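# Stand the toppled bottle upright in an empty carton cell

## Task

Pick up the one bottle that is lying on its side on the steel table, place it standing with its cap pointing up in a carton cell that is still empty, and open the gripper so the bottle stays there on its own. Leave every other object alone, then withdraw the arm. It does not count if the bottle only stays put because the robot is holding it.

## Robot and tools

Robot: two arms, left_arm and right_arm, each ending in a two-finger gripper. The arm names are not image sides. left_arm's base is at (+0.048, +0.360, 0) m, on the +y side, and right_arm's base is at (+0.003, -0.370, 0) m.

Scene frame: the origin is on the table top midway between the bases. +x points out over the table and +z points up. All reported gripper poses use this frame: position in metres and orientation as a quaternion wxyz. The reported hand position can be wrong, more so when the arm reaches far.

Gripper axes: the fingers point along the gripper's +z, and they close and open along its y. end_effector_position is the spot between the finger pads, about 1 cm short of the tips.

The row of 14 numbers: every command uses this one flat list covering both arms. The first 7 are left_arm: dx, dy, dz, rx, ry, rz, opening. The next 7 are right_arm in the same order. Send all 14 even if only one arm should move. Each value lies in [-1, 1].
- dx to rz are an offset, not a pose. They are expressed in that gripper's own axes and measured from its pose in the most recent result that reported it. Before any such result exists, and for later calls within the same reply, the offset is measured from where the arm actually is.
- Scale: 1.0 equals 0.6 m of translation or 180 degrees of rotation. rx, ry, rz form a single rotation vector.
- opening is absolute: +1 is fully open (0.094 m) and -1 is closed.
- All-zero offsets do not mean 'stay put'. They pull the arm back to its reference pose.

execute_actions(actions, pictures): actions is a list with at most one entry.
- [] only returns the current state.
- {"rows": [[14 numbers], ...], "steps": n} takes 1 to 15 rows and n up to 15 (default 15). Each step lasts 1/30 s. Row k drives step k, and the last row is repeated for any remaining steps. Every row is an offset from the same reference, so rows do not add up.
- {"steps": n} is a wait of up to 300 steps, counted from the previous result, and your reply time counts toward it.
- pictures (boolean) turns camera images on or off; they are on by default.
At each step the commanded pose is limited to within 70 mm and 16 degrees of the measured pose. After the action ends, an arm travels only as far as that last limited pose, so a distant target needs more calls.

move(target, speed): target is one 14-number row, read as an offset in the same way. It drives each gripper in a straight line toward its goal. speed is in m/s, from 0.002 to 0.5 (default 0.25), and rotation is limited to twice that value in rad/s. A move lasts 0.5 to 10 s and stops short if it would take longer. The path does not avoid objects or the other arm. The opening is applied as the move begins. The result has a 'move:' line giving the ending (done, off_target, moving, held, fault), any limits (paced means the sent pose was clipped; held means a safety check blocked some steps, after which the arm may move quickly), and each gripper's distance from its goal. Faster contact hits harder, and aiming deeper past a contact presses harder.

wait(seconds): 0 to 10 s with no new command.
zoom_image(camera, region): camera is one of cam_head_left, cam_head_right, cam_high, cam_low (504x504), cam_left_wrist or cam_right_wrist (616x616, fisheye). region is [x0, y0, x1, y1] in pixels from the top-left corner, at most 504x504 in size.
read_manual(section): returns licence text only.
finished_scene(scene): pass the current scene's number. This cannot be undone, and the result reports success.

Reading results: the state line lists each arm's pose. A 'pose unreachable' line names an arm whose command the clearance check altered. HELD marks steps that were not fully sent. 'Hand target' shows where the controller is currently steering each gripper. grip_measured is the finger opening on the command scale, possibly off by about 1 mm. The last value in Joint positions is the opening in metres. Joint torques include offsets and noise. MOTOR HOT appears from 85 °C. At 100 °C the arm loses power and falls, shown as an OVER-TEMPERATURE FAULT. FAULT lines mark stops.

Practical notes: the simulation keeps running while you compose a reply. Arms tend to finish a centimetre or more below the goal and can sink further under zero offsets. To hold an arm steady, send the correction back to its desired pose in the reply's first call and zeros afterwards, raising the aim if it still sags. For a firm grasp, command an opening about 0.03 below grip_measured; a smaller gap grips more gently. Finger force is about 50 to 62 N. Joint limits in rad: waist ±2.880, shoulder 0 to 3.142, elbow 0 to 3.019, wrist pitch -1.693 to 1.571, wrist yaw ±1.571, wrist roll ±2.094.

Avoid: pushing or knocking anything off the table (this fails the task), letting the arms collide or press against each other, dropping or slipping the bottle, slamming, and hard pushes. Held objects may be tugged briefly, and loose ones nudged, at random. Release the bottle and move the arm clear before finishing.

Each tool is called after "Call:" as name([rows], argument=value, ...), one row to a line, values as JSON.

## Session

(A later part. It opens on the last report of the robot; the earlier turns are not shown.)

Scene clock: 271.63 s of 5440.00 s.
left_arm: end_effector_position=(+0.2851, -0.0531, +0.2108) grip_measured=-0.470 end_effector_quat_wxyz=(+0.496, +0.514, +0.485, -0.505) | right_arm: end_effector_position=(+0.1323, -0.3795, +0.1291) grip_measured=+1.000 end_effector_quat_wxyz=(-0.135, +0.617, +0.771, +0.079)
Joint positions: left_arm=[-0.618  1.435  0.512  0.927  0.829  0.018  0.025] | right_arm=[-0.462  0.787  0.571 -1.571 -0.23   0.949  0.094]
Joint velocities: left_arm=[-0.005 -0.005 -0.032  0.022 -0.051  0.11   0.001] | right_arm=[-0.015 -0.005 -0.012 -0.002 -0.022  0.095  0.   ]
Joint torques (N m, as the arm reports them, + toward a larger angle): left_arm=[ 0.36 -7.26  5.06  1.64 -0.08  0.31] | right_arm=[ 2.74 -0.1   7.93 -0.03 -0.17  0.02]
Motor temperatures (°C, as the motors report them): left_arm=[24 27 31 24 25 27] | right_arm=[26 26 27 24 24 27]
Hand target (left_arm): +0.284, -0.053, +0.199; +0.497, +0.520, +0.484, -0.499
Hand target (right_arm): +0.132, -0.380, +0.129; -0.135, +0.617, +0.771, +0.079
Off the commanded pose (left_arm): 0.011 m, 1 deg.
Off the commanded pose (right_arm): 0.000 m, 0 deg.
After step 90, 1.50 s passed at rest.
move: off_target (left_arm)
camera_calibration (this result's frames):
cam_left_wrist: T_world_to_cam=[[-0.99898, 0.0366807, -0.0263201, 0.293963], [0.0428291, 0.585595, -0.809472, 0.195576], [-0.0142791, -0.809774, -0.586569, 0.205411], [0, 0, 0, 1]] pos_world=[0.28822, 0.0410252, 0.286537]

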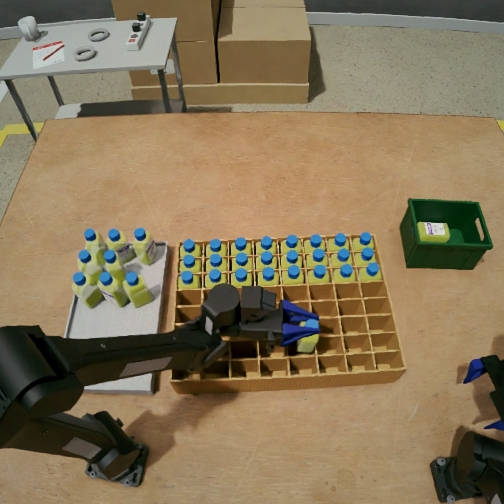

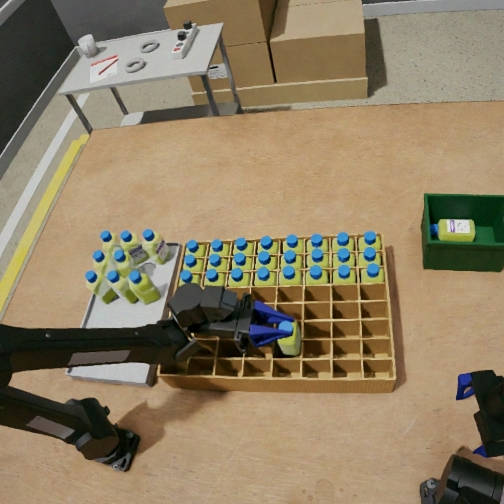

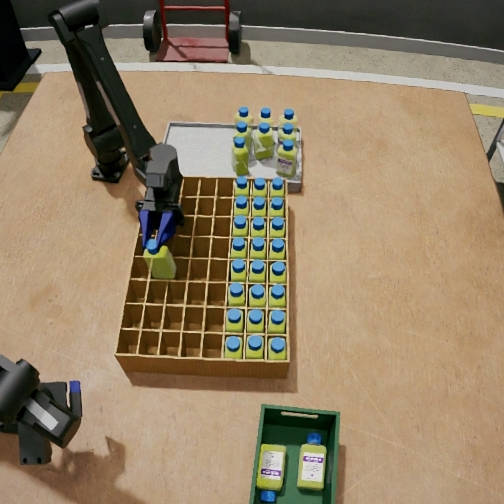

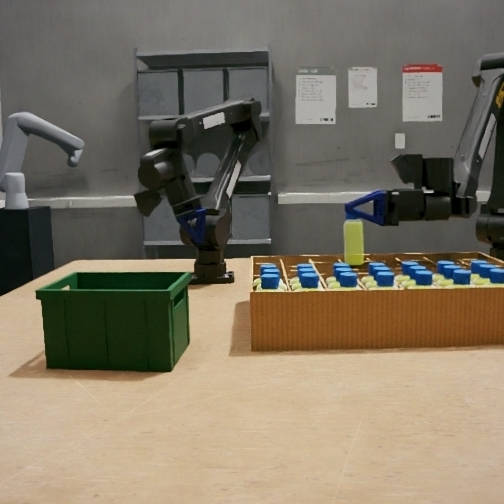

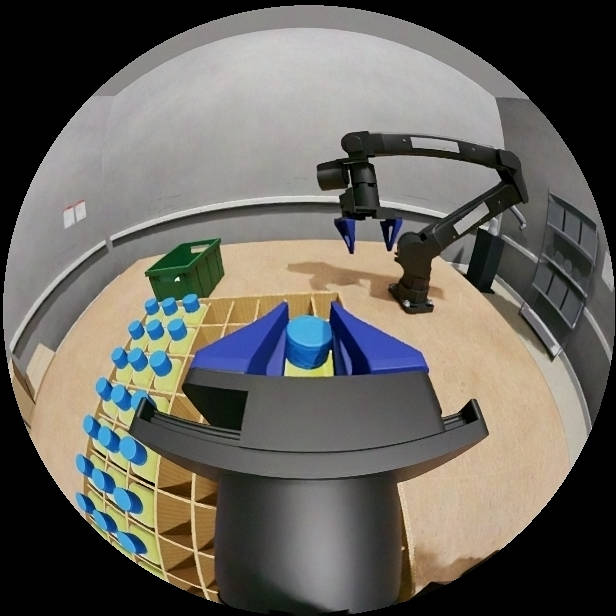

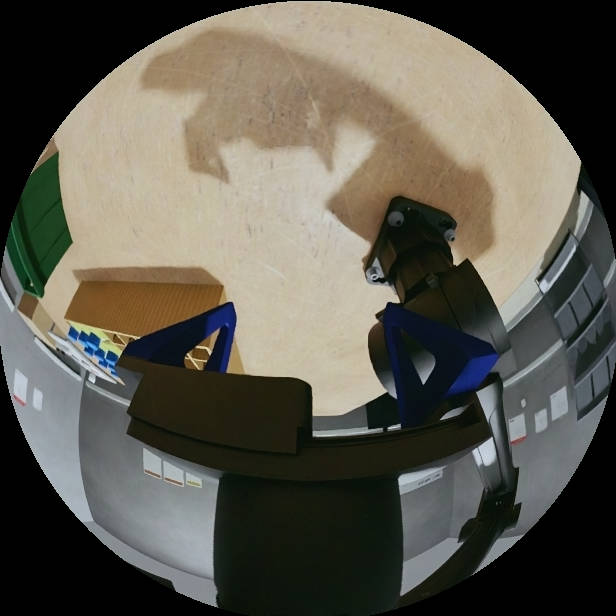

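Call:
move(target=[-0.015,-0.018,0.0,0,0,0.0,-0.54,0,0,0,0,0,0,1], speed=0.02)

Call:
zoom_image(camera="cam_head_left", region=[230,280,370,400])

Call:
zoom_image(camera="cam_high", region=[110,190,230,310])

Scene clock: 275.27 s of 5440.00 s.
left_arm: end_effector_position=(+0.2806, -0.0501, +0.2111) grip_measured=-0.470 end_effector_quat_wxyz=(+0.495, +0.511, +0.492, -0.502) | right_arm: end_effector_position=(+0.1323, -0.3795, +0.1291) grip_measured=+1.000 end_effector_quat_wxyz=(-0.135, +0.617, +0.771, +0.079)
Joint positions: left_arm=[-0.625  1.409  0.497  0.902  0.811  0.02   0.025] | right_arm=[-0.462  0.787  0.571 -1.571 -0.23   0.949  0.094]
Joint velocities: left_arm=[-0.005 -0.024 -0.012 -0.002 -0.037 -0.007  0.   ] | right_arm=[ 0.005 -0.015  0.007  0.007 -0.081  0.007  0.   ]
Joint torques (N m, as the arm reports them, + toward a larger angle): left_arm=[ -0.59 -11.17   5.81   0.89  -0.12   0.04] | right_arm=[ 2.52  0.25  7.9  -0.13 -0.17 -0.02]
Motor temperatures (°C, as the motors report them): left_arm=[24 27 31 24 25 27] | right_arm=[26 26 27 24 24 27]
Hand target (left_arm): +0.274, -0.052, +0.220; +0.497, +0.514, +0.484, -0.505
Hand target (right_arm): +0.132, -0.380, +0.129; -0.135, +0.617, +0.771, +0.079
Off the commanded pose (left_arm): 0.011 m, 1 deg.
Off the commanded pose (right_arm): 0.000 m, 0 deg.
move: off_target (left_arm)
camera_calibration (this result's frames):
cam_left_wrist: T_world_to_cam=[[-0.999509, 0.0258361, -0.0177524, 0.287219], [0.0296276, 0.593598, -0.804216, 0.197265], [-0.01024, -0.804347, -0.594072, 0.208647], [0, 0, 0, 1]] pos_world=[0.283369, 0.0433076, 0.287694]

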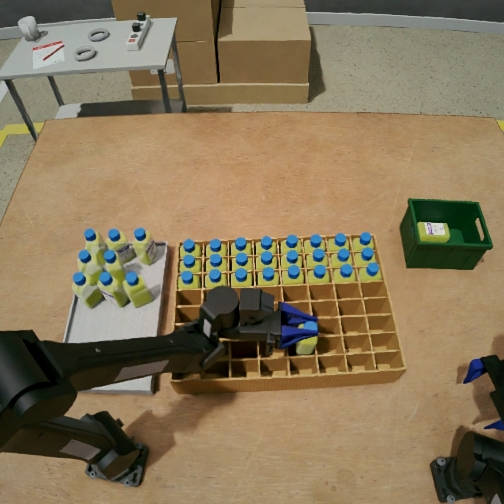

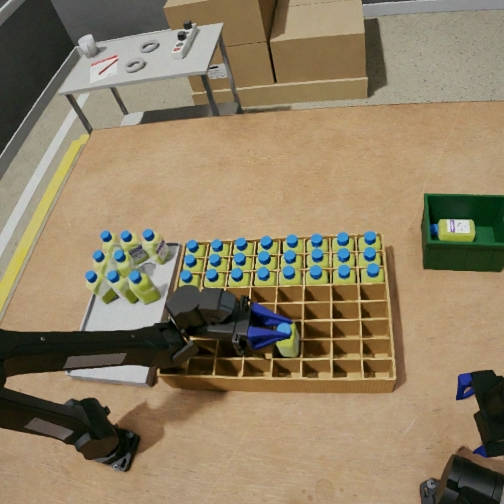

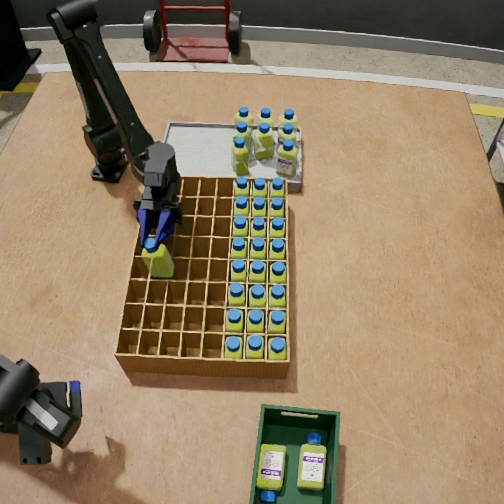

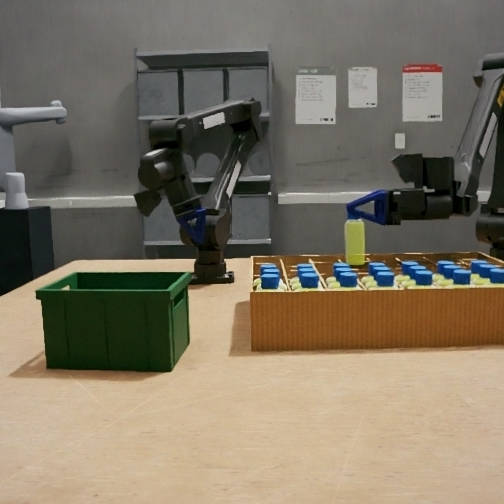

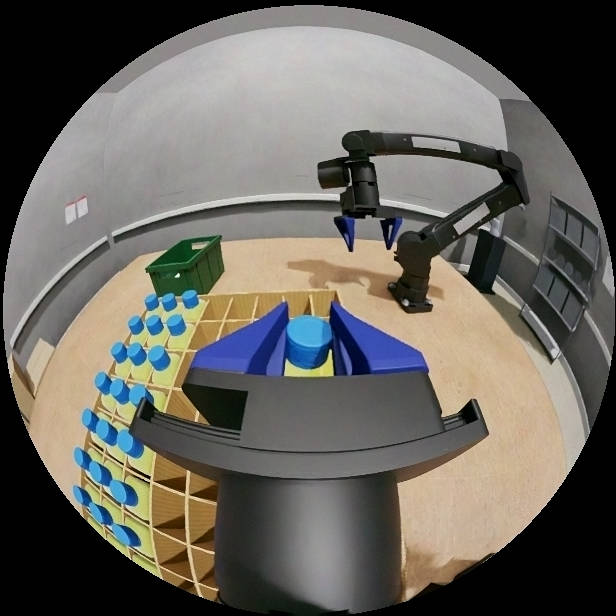

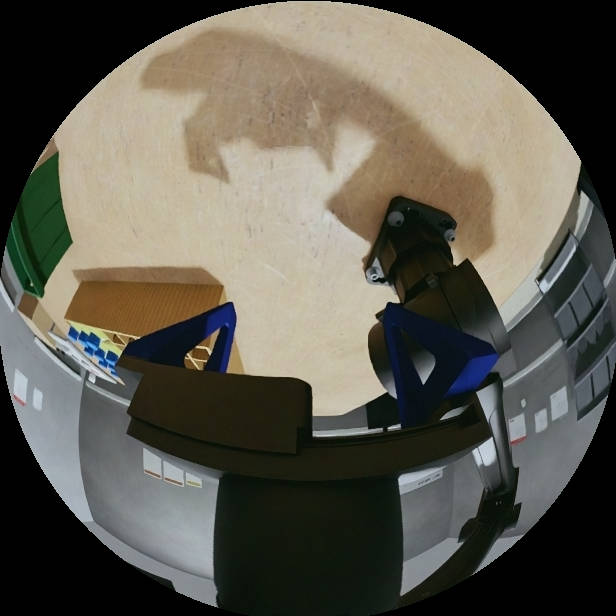

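Region (230, 280, 370, 400) of cam_head_left's 504x504 image, scaled by 3.600, with more detail than that image has; it fills the top 432 rows of this view, and the rest is white.

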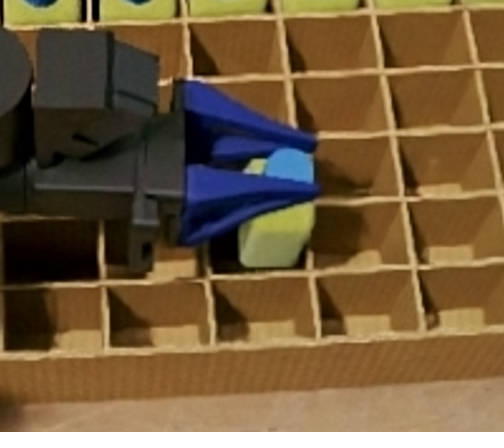

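Region (110, 190, 230, 310) of cam_high's 504x504 image, scaled by 4.200, with more detail than that image has.

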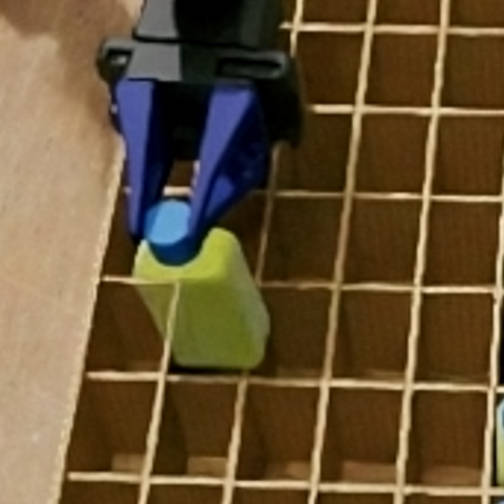

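Call:
move(target=[-0.012,-0.015,-0.008,0,0,0.0,-0.54,0,0,0,0,0,0,1], speed=0.02)

Call:
zoom_image(camera="cam_head_left", region=[230,280,370,400])

Call:
zoom_image(camera="cam_high", region=[110,190,230,310])

Scene clock: 280.50 s of 5440.00 s.
left_arm: end_effector_position=(+0.2772, -0.0450, +0.2107) grip_measured=-0.470 end_effector_quat_wxyz=(+0.494, +0.509, +0.498, -0.499) | right_arm: end_effector_position=(+0.1323, -0.3795, +0.1291) grip_measured=+1.000 end_effector_quat_wxyz=(-0.135, +0.617, +0.771, +0.079)
Joint positions: left_arm=[-0.625  1.385  0.48   0.884  0.801  0.02   0.025] | right_arm=[-0.462  0.787  0.571 -1.571 -0.23   0.949  0.094]
Joint velocities: left_arm=[-0.015 -0.024 -0.017  0.007 -0.051 -0.022 -0.001] | right_arm=[-0.015 -0.005 -0.012  0.012 -0.037 -0.007  0.   ]
Joint torques (N m, as the arm reports them, + toward a larger angle): left_arm=[  0.04 -10.67   5.65   0.78   0.15   0.03] | right_arm=[ 2.85  0.03  7.84 -0.16 -0.15  0.02]
Motor temperatures (°C, as the motors report them): left_arm=[24 27 31 24 25 27] | right_arm=[26 26 27 24 24 27]
Hand target (left_arm): +0.272, -0.045, +0.218; +0.495, +0.511, +0.492, -0.502
Hand target (right_arm): +0.132, -0.380, +0.129; -0.135, +0.617, +0.771, +0.079
Off the commanded pose (left_arm): 0.009 m, 1 deg.
Off the commanded pose (right_arm): 0.000 m, 0 deg.
After step 90, 1.40 s passed at rest.
move: done
camera_calibration (this result's frames):
cam_left_wrist: T_world_to_cam=[[-0.99982, 0.016029, -0.0101559, 0.281715], [0.0177432, 0.599982, -0.799817, 0.196726], [-0.00672687, -0.799853, -0.600158, 0.213015], [0, 0, 0, 1]] pos_world=[0.279606, 0.0478336, 0.288048]

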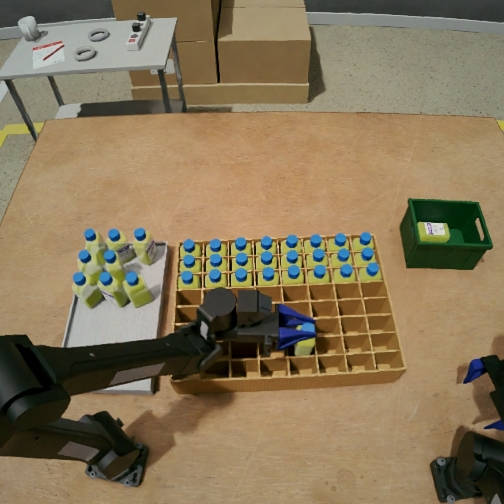

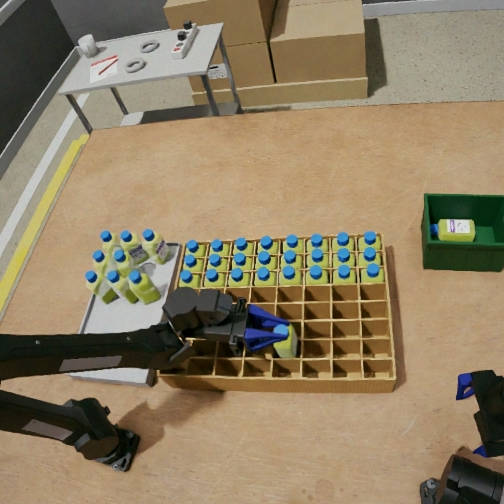

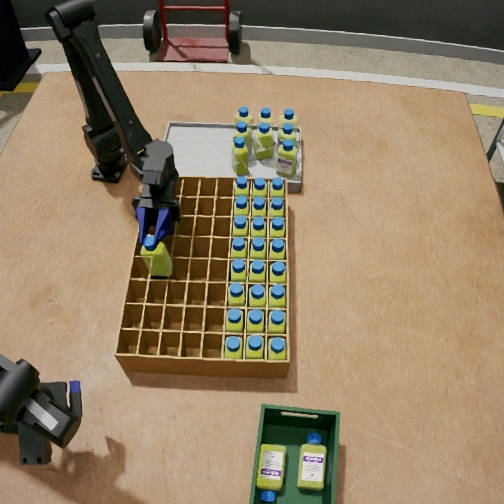

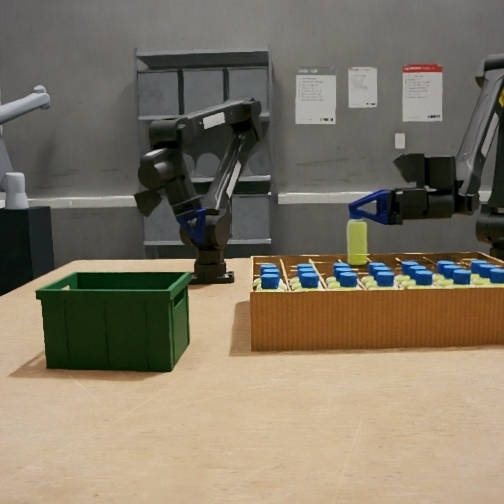

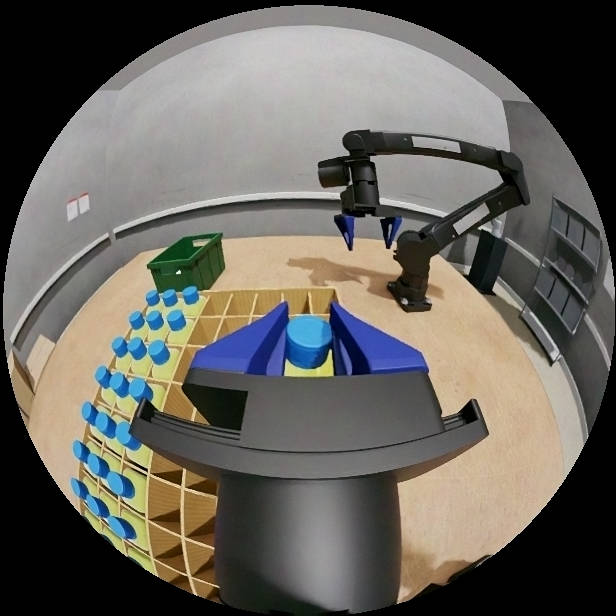

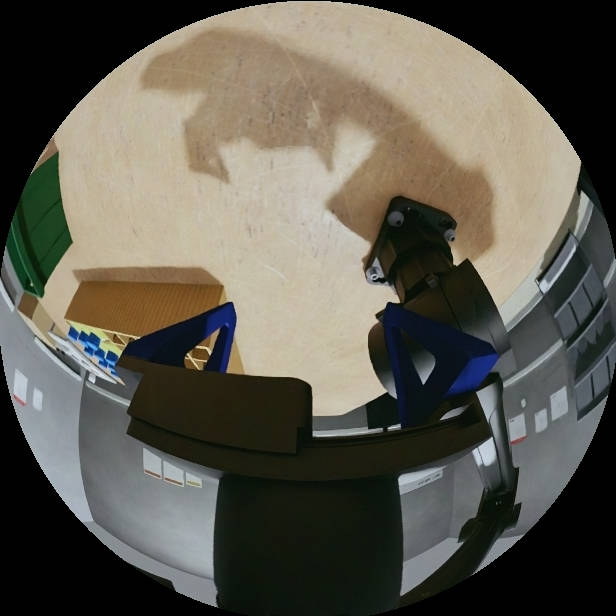

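Region (230, 280, 370, 400) of cam_head_left's 504x504 image, scaled by 3.600, with more detail than that image has; it fills the top 432 rows of this view, and the rest is white.

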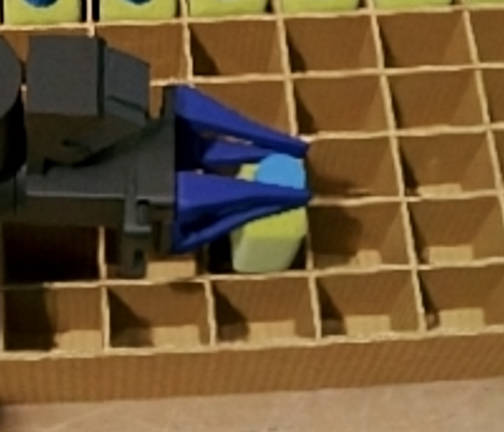

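Region (110, 190, 230, 310) of cam_high's 504x504 image, scaled by 4.200, with more detail than that image has.

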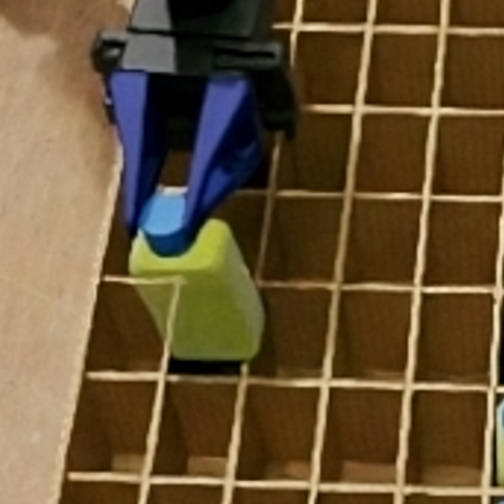

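Try gentle descent.

Call:
move(target=[0.03,0.0,0.004,0,0,0.005,-0.54,0,0,0,0,0,0,1], speed=0.02)

Call:
zoom_image(camera="cam_head_left", region=[230,280,370,400])

Call:
zoom_image(camera="cam_high", region=[110,190,230,310])

Scene clock: 284.00 s of 5440.00 s.
left_arm: end_effector_position=(+0.2784, -0.0463, +0.2096) grip_measured=-0.470 end_effector_quat_wxyz=(+0.505, +0.509, +0.486, -0.499) | right_arm: end_effector_position=(+0.1323, -0.3795, +0.1291) grip_measured=+1.000 end_effector_quat_wxyz=(-0.135, +0.617, +0.771, +0.079)
Joint positions: left_arm=[-0.625  1.415  0.478  0.951  0.801  0.02   0.025] | right_arm=[-0.462  0.787  0.571 -1.571 -0.23   0.949  0.094]
Joint velocities: left_arm=[-0.005  0.015 -0.007  0.007  0.022 -0.007  0.   ] | right_arm=[ 0.005  0.005 -0.012 -0.022 -0.081  0.022  0.   ]
Joint torques (N m, as the arm reports them, + toward a larger angle): left_arm=[ 0.28 -5.91  4.76  1.57 -0.18  0.18] | right_arm=[ 2.42  0.04  7.87 -0.12 -0.14 -0.02]
Motor temperatures (°C, as the motors report them): left_arm=[24 27 30 24 25 27] | right_arm=[26 26 27 24 24 27]
Hand target (left_arm): +0.277, -0.047, +0.193; +0.497, +0.513, +0.494, -0.495
Hand target (right_arm): +0.132, -0.380, +0.129; -0.135, +0.617, +0.771, +0.079
Off the commanded pose (left_arm): 0.017 m, 1 deg.
Off the commanded pose (right_arm): 0.000 m, 0 deg.
move: off_target (left_arm)
camera_calibration (this result's frames):
cam_left_wrist: T_world_to_cam=[[-0.999274, 0.0158792, -0.0346214, 0.287891], [0.0374034, 0.580801, -0.813186, 0.192977], [0.00719541, -0.813891, -0.580973, 0.202767], [0, 0, 0, 1]] pos_world=[0.279006, 0.0483777, 0.284696]

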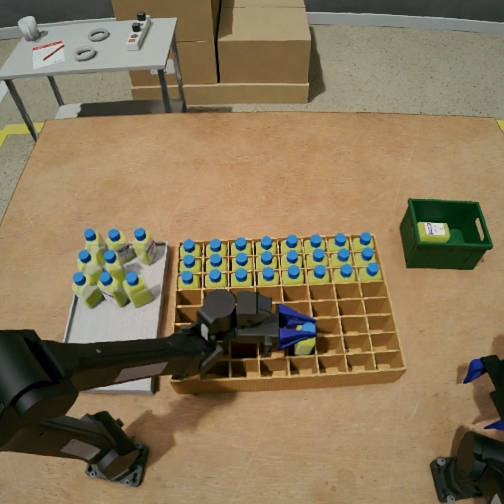

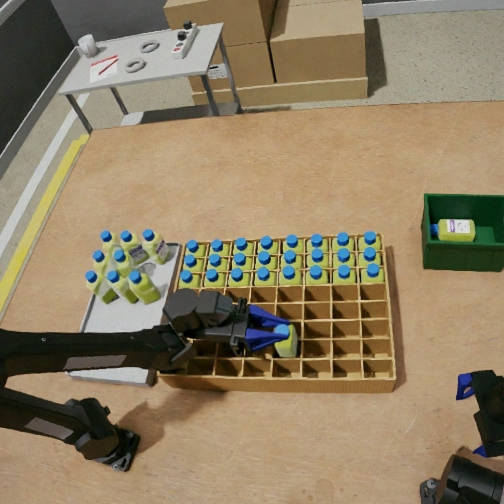

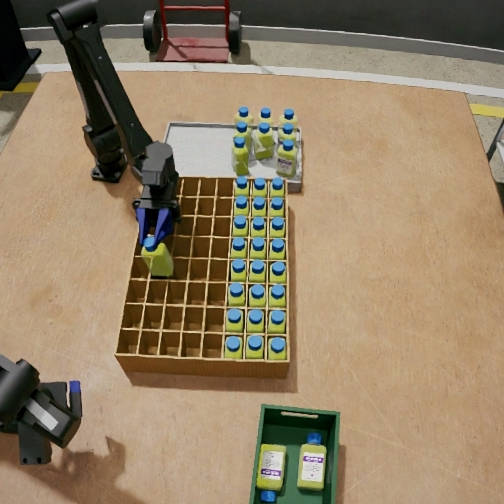

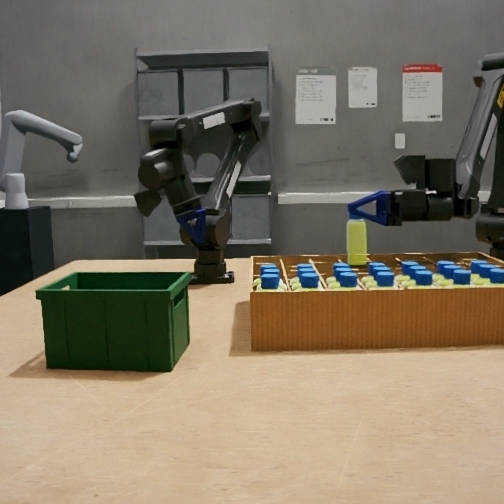

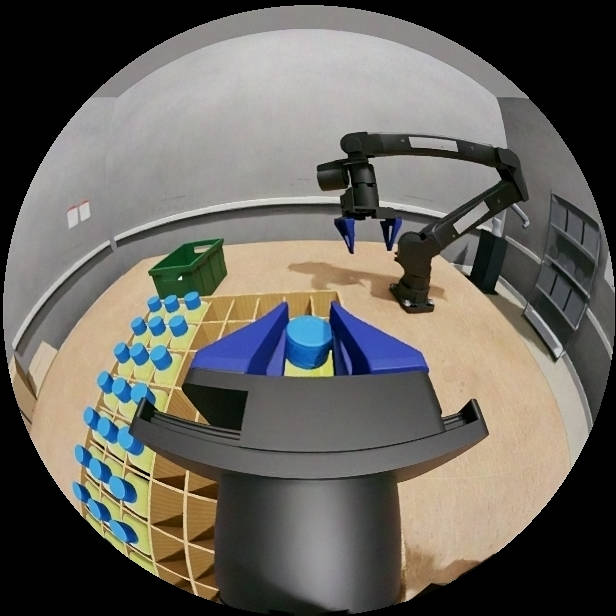

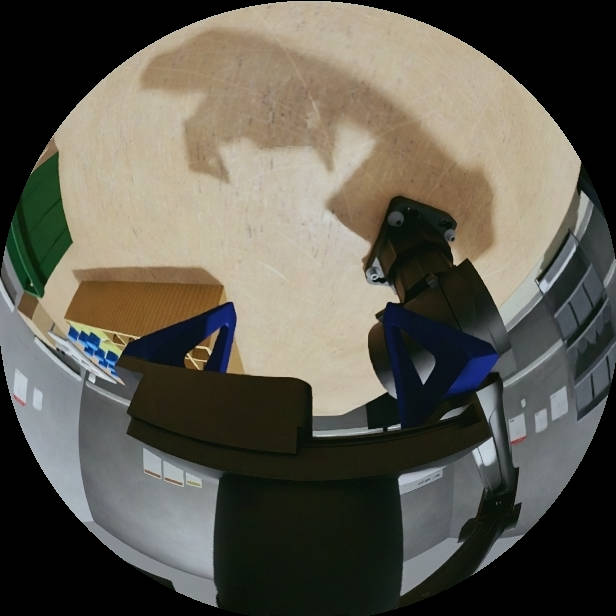

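Region (230, 280, 370, 400) of cam_head_left's 504x504 image, scaled by 3.600, with more detail than that image has; it fills the top 432 rows of this view, and the rest is white.

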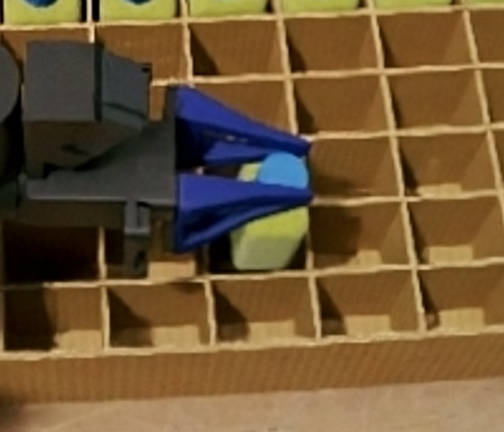

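Region (110, 190, 230, 310) of cam_high's 504x504 image, scaled by 4.200, with more detail than that image has.

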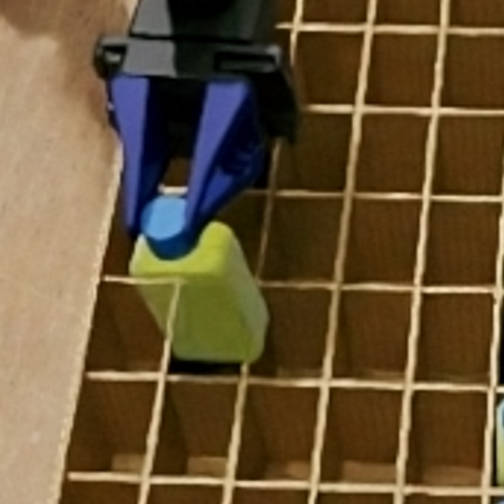

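Call:
zoom_image(camera="cam_low", region=[320,180,420,300])

Call:
zoom_image(camera="cam_head_right", region=[220,230,380,390])

Region (320, 180, 420, 300) of cam_low's 504x504 image, scaled by 4.200, with more detail than that image has.

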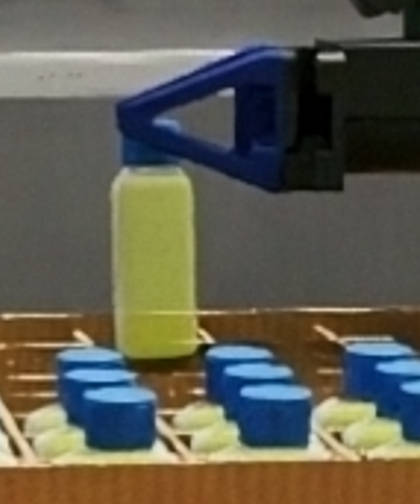

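Region (220, 230, 380, 390) of cam_head_right's 504x504 image, scaled by 3.150, with more detail than that image has.

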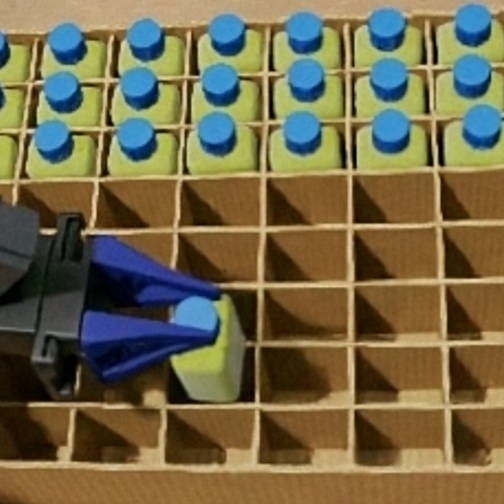

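Call:
move(target=[-0.14,0,0,0,0,0,-0.54,0,0,0,0,0,0,1], speed=0.1)

Call:
move(target=[-0.05,0.08,0,-0.5,0,0,-0.54,0,0,0,0,0,0,1], speed=0.2)

Scene clock: 300.77 s of 5440.00 s.
left_arm: end_effector_position=(+0.2684, -0.0361, +0.2639) grip_measured=-0.470 end_effector_quat_wxyz=(+0.485, +0.509, +0.506, -0.499) | right_arm: end_effector_position=(+0.1323, -0.3795, +0.1291) grip_measured=+1.000 end_effector_quat_wxyz=(-0.135, +0.617, +0.771, +0.079)
Joint positions: left_arm=[-0.625  1.18   0.52   0.615  0.801  0.02   0.025] | right_arm=[-0.462  0.787  0.571 -1.571 -0.23   0.949  0.094]
Joint velocities: left_arm=[-0.015  0.005  0.002 -0.017 -0.066 -0.022  0.001] | right_arm=[ 0.005 -0.005 -0.007  0.012  0.007 -0.037  0.   ]
Joint torques (N m, as the arm reports them, + toward a larger angle): left_arm=[ 0.05 -8.19 10.9   0.78  0.05  0.06] | right_arm=[ 2.49 -0.09  7.91 -0.07 -0.15 -0.01]
Motor temperatures (°C, as the motors report them): left_arm=[24 27 30 24 25 27] | right_arm=[26 26 27 24 24 27]
Hand target (left_arm): +0.275, -0.043, +0.294; +0.505, +0.509, +0.486, -0.499
Hand target (right_arm): +0.132, -0.380, +0.129; -0.135, +0.617, +0.771, +0.079
Off the commanded pose (left_arm): 0.032 m, 3 deg.
Off the commanded pose (right_arm): 0.000 m, 0 deg.
After step 90, 12.57 s passed at rest.
move: off_target (left_arm)
camera_calibration (this result's frames):
cam_left_wrist: T_world_to_cam=[[-0.999852, 0.0160704, 0.00616346, 0.268974], [0.0049838, 0.61307, -0.790013, 0.235415], [-0.0164745, -0.789865, -0.613059, 0.258345], [0, 0, 0, 1]] pos_world=[0.272017, 0.0554093, 0.342704]

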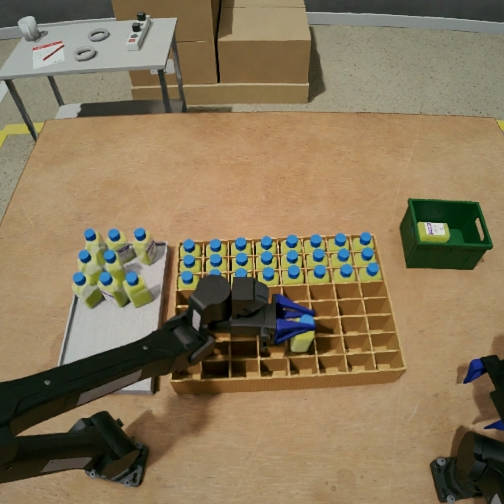

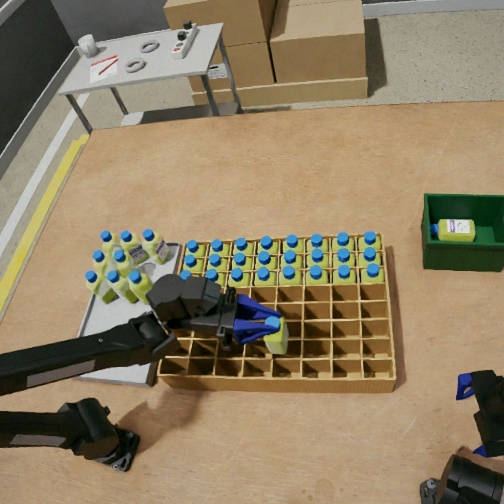

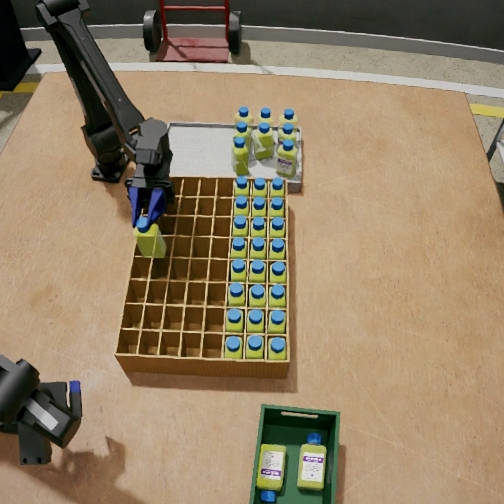

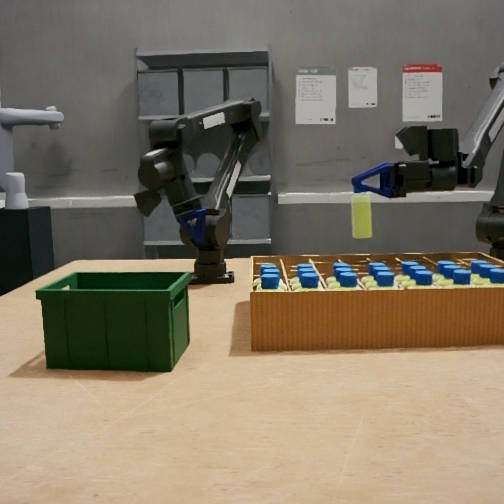

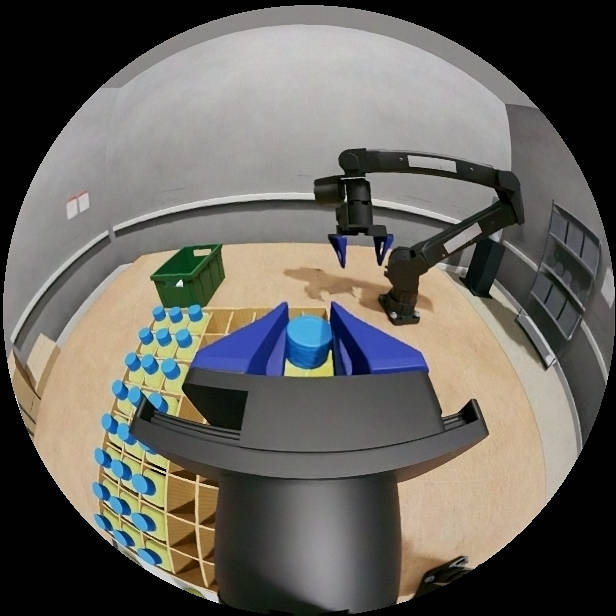

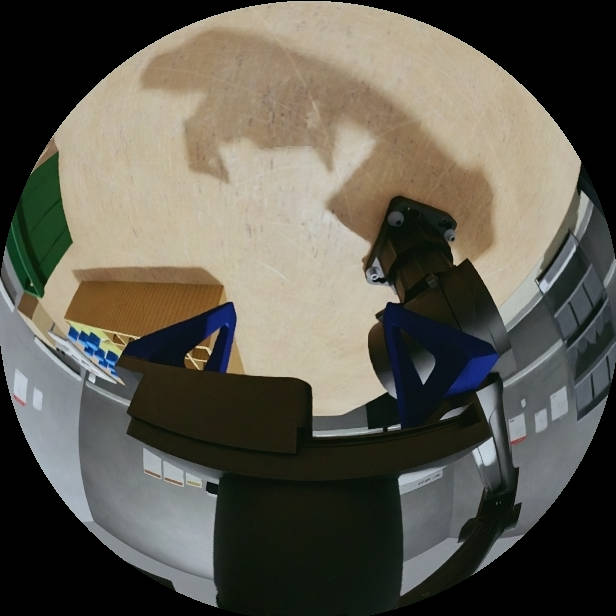

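Scene clock: 305.03 s of 5440.00 s.
left_arm: end_effector_position=(+0.3177, -0.0194, +0.2745) grip_measured=-0.470 end_effector_quat_wxyz=(+0.695, +0.034, +0.718, +0.028) | right_arm: end_effector_position=(+0.1323, -0.3795, +0.1291) grip_measured=+1.000 end_effector_quat_wxyz=(-0.135, +0.617, +0.771, +0.079)
Joint positions: left_arm=[-1.155  1.359  0.728  0.503 -1.309 -0.036  0.025] | right_arm=[-0.462  0.787  0.571 -1.571 -0.23   0.949  0.094]
Joint velocities: left_arm=[-0.005 -0.005 -0.022 -0.037  0.007 -0.051 -0.   ] | right_arm=[-0.005 -0.005 -0.002  0.012 -0.066 -0.007  0.   ]
Joint torques (N m, as the arm reports them, + toward a larger angle): left_arm=[-0.5  -9.54 10.85  0.77 -0.32 -0.08] | right_arm=[ 2.3  -0.17  7.87 -0.1  -0.17  0.  ]
Motor temperatures (°C, as the motors report them): left_arm=[24 27 30 24 25 27] | right_arm=[26 26 27 24 24 27]
Hand target (left_arm): +0.315, -0.035, +0.294; +0.699, +0.020, +0.715, +0.008
Hand target (right_arm): +0.132, -0.380, +0.129; -0.135, +0.617, +0.771, +0.079
Off the commanded pose (left_arm): 0.026 m, 4 deg.
Off the commanded pose (right_arm): 0.000 m, 0 deg.
move: off_target (left_arm)
camera_calibration (this result's frames):
cam_left_wrist: T_world_to_cam=[[-0.0082691, -0.995639, -0.0929208, 0.01054], [-0.614469, 0.0783693, -0.785039, 0.418376], [0.788897, 0.0506054, -0.612438, 0.0391423], [0, 0, 0, 1]] pos_world=[0.226287, -0.0242746, 0.353393]

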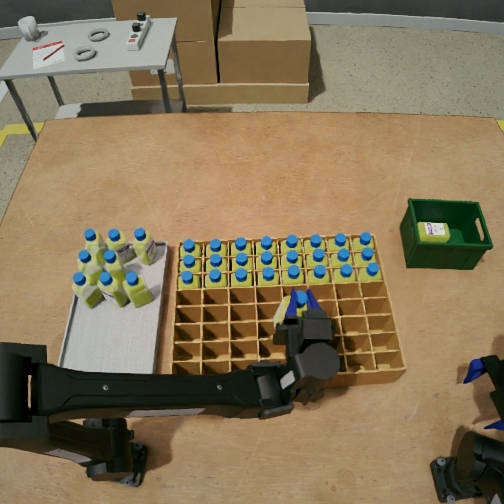

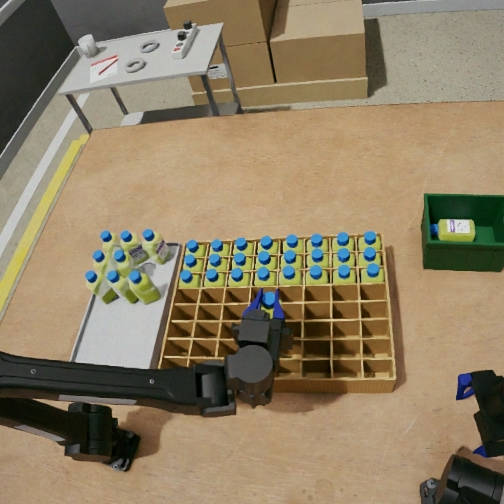

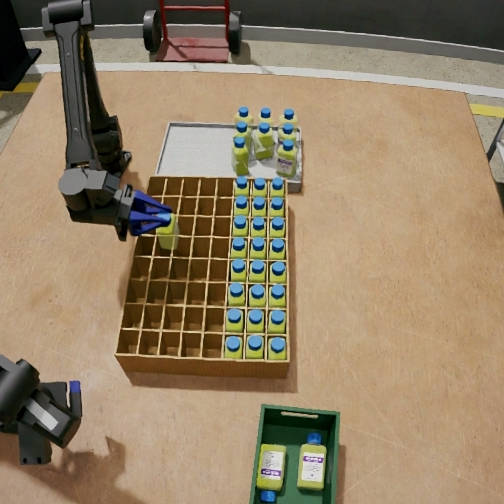

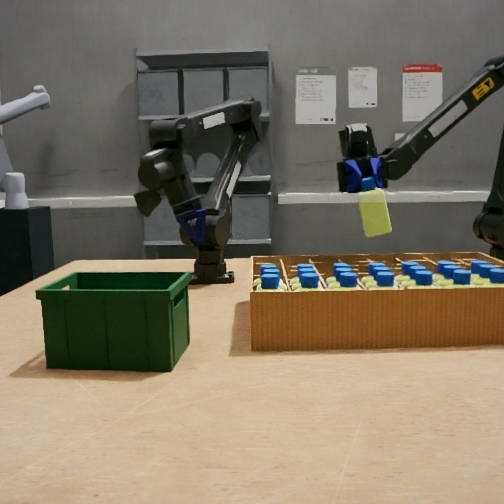

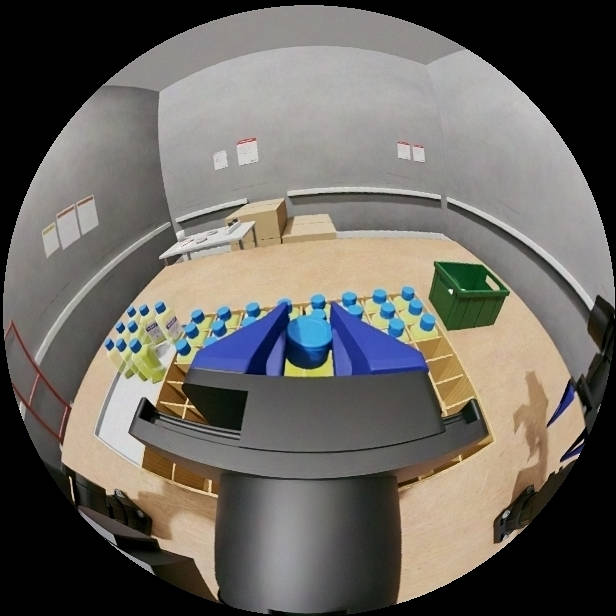

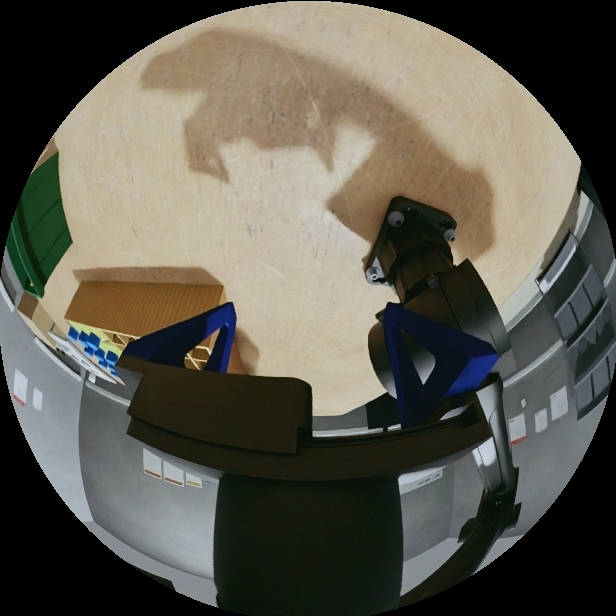

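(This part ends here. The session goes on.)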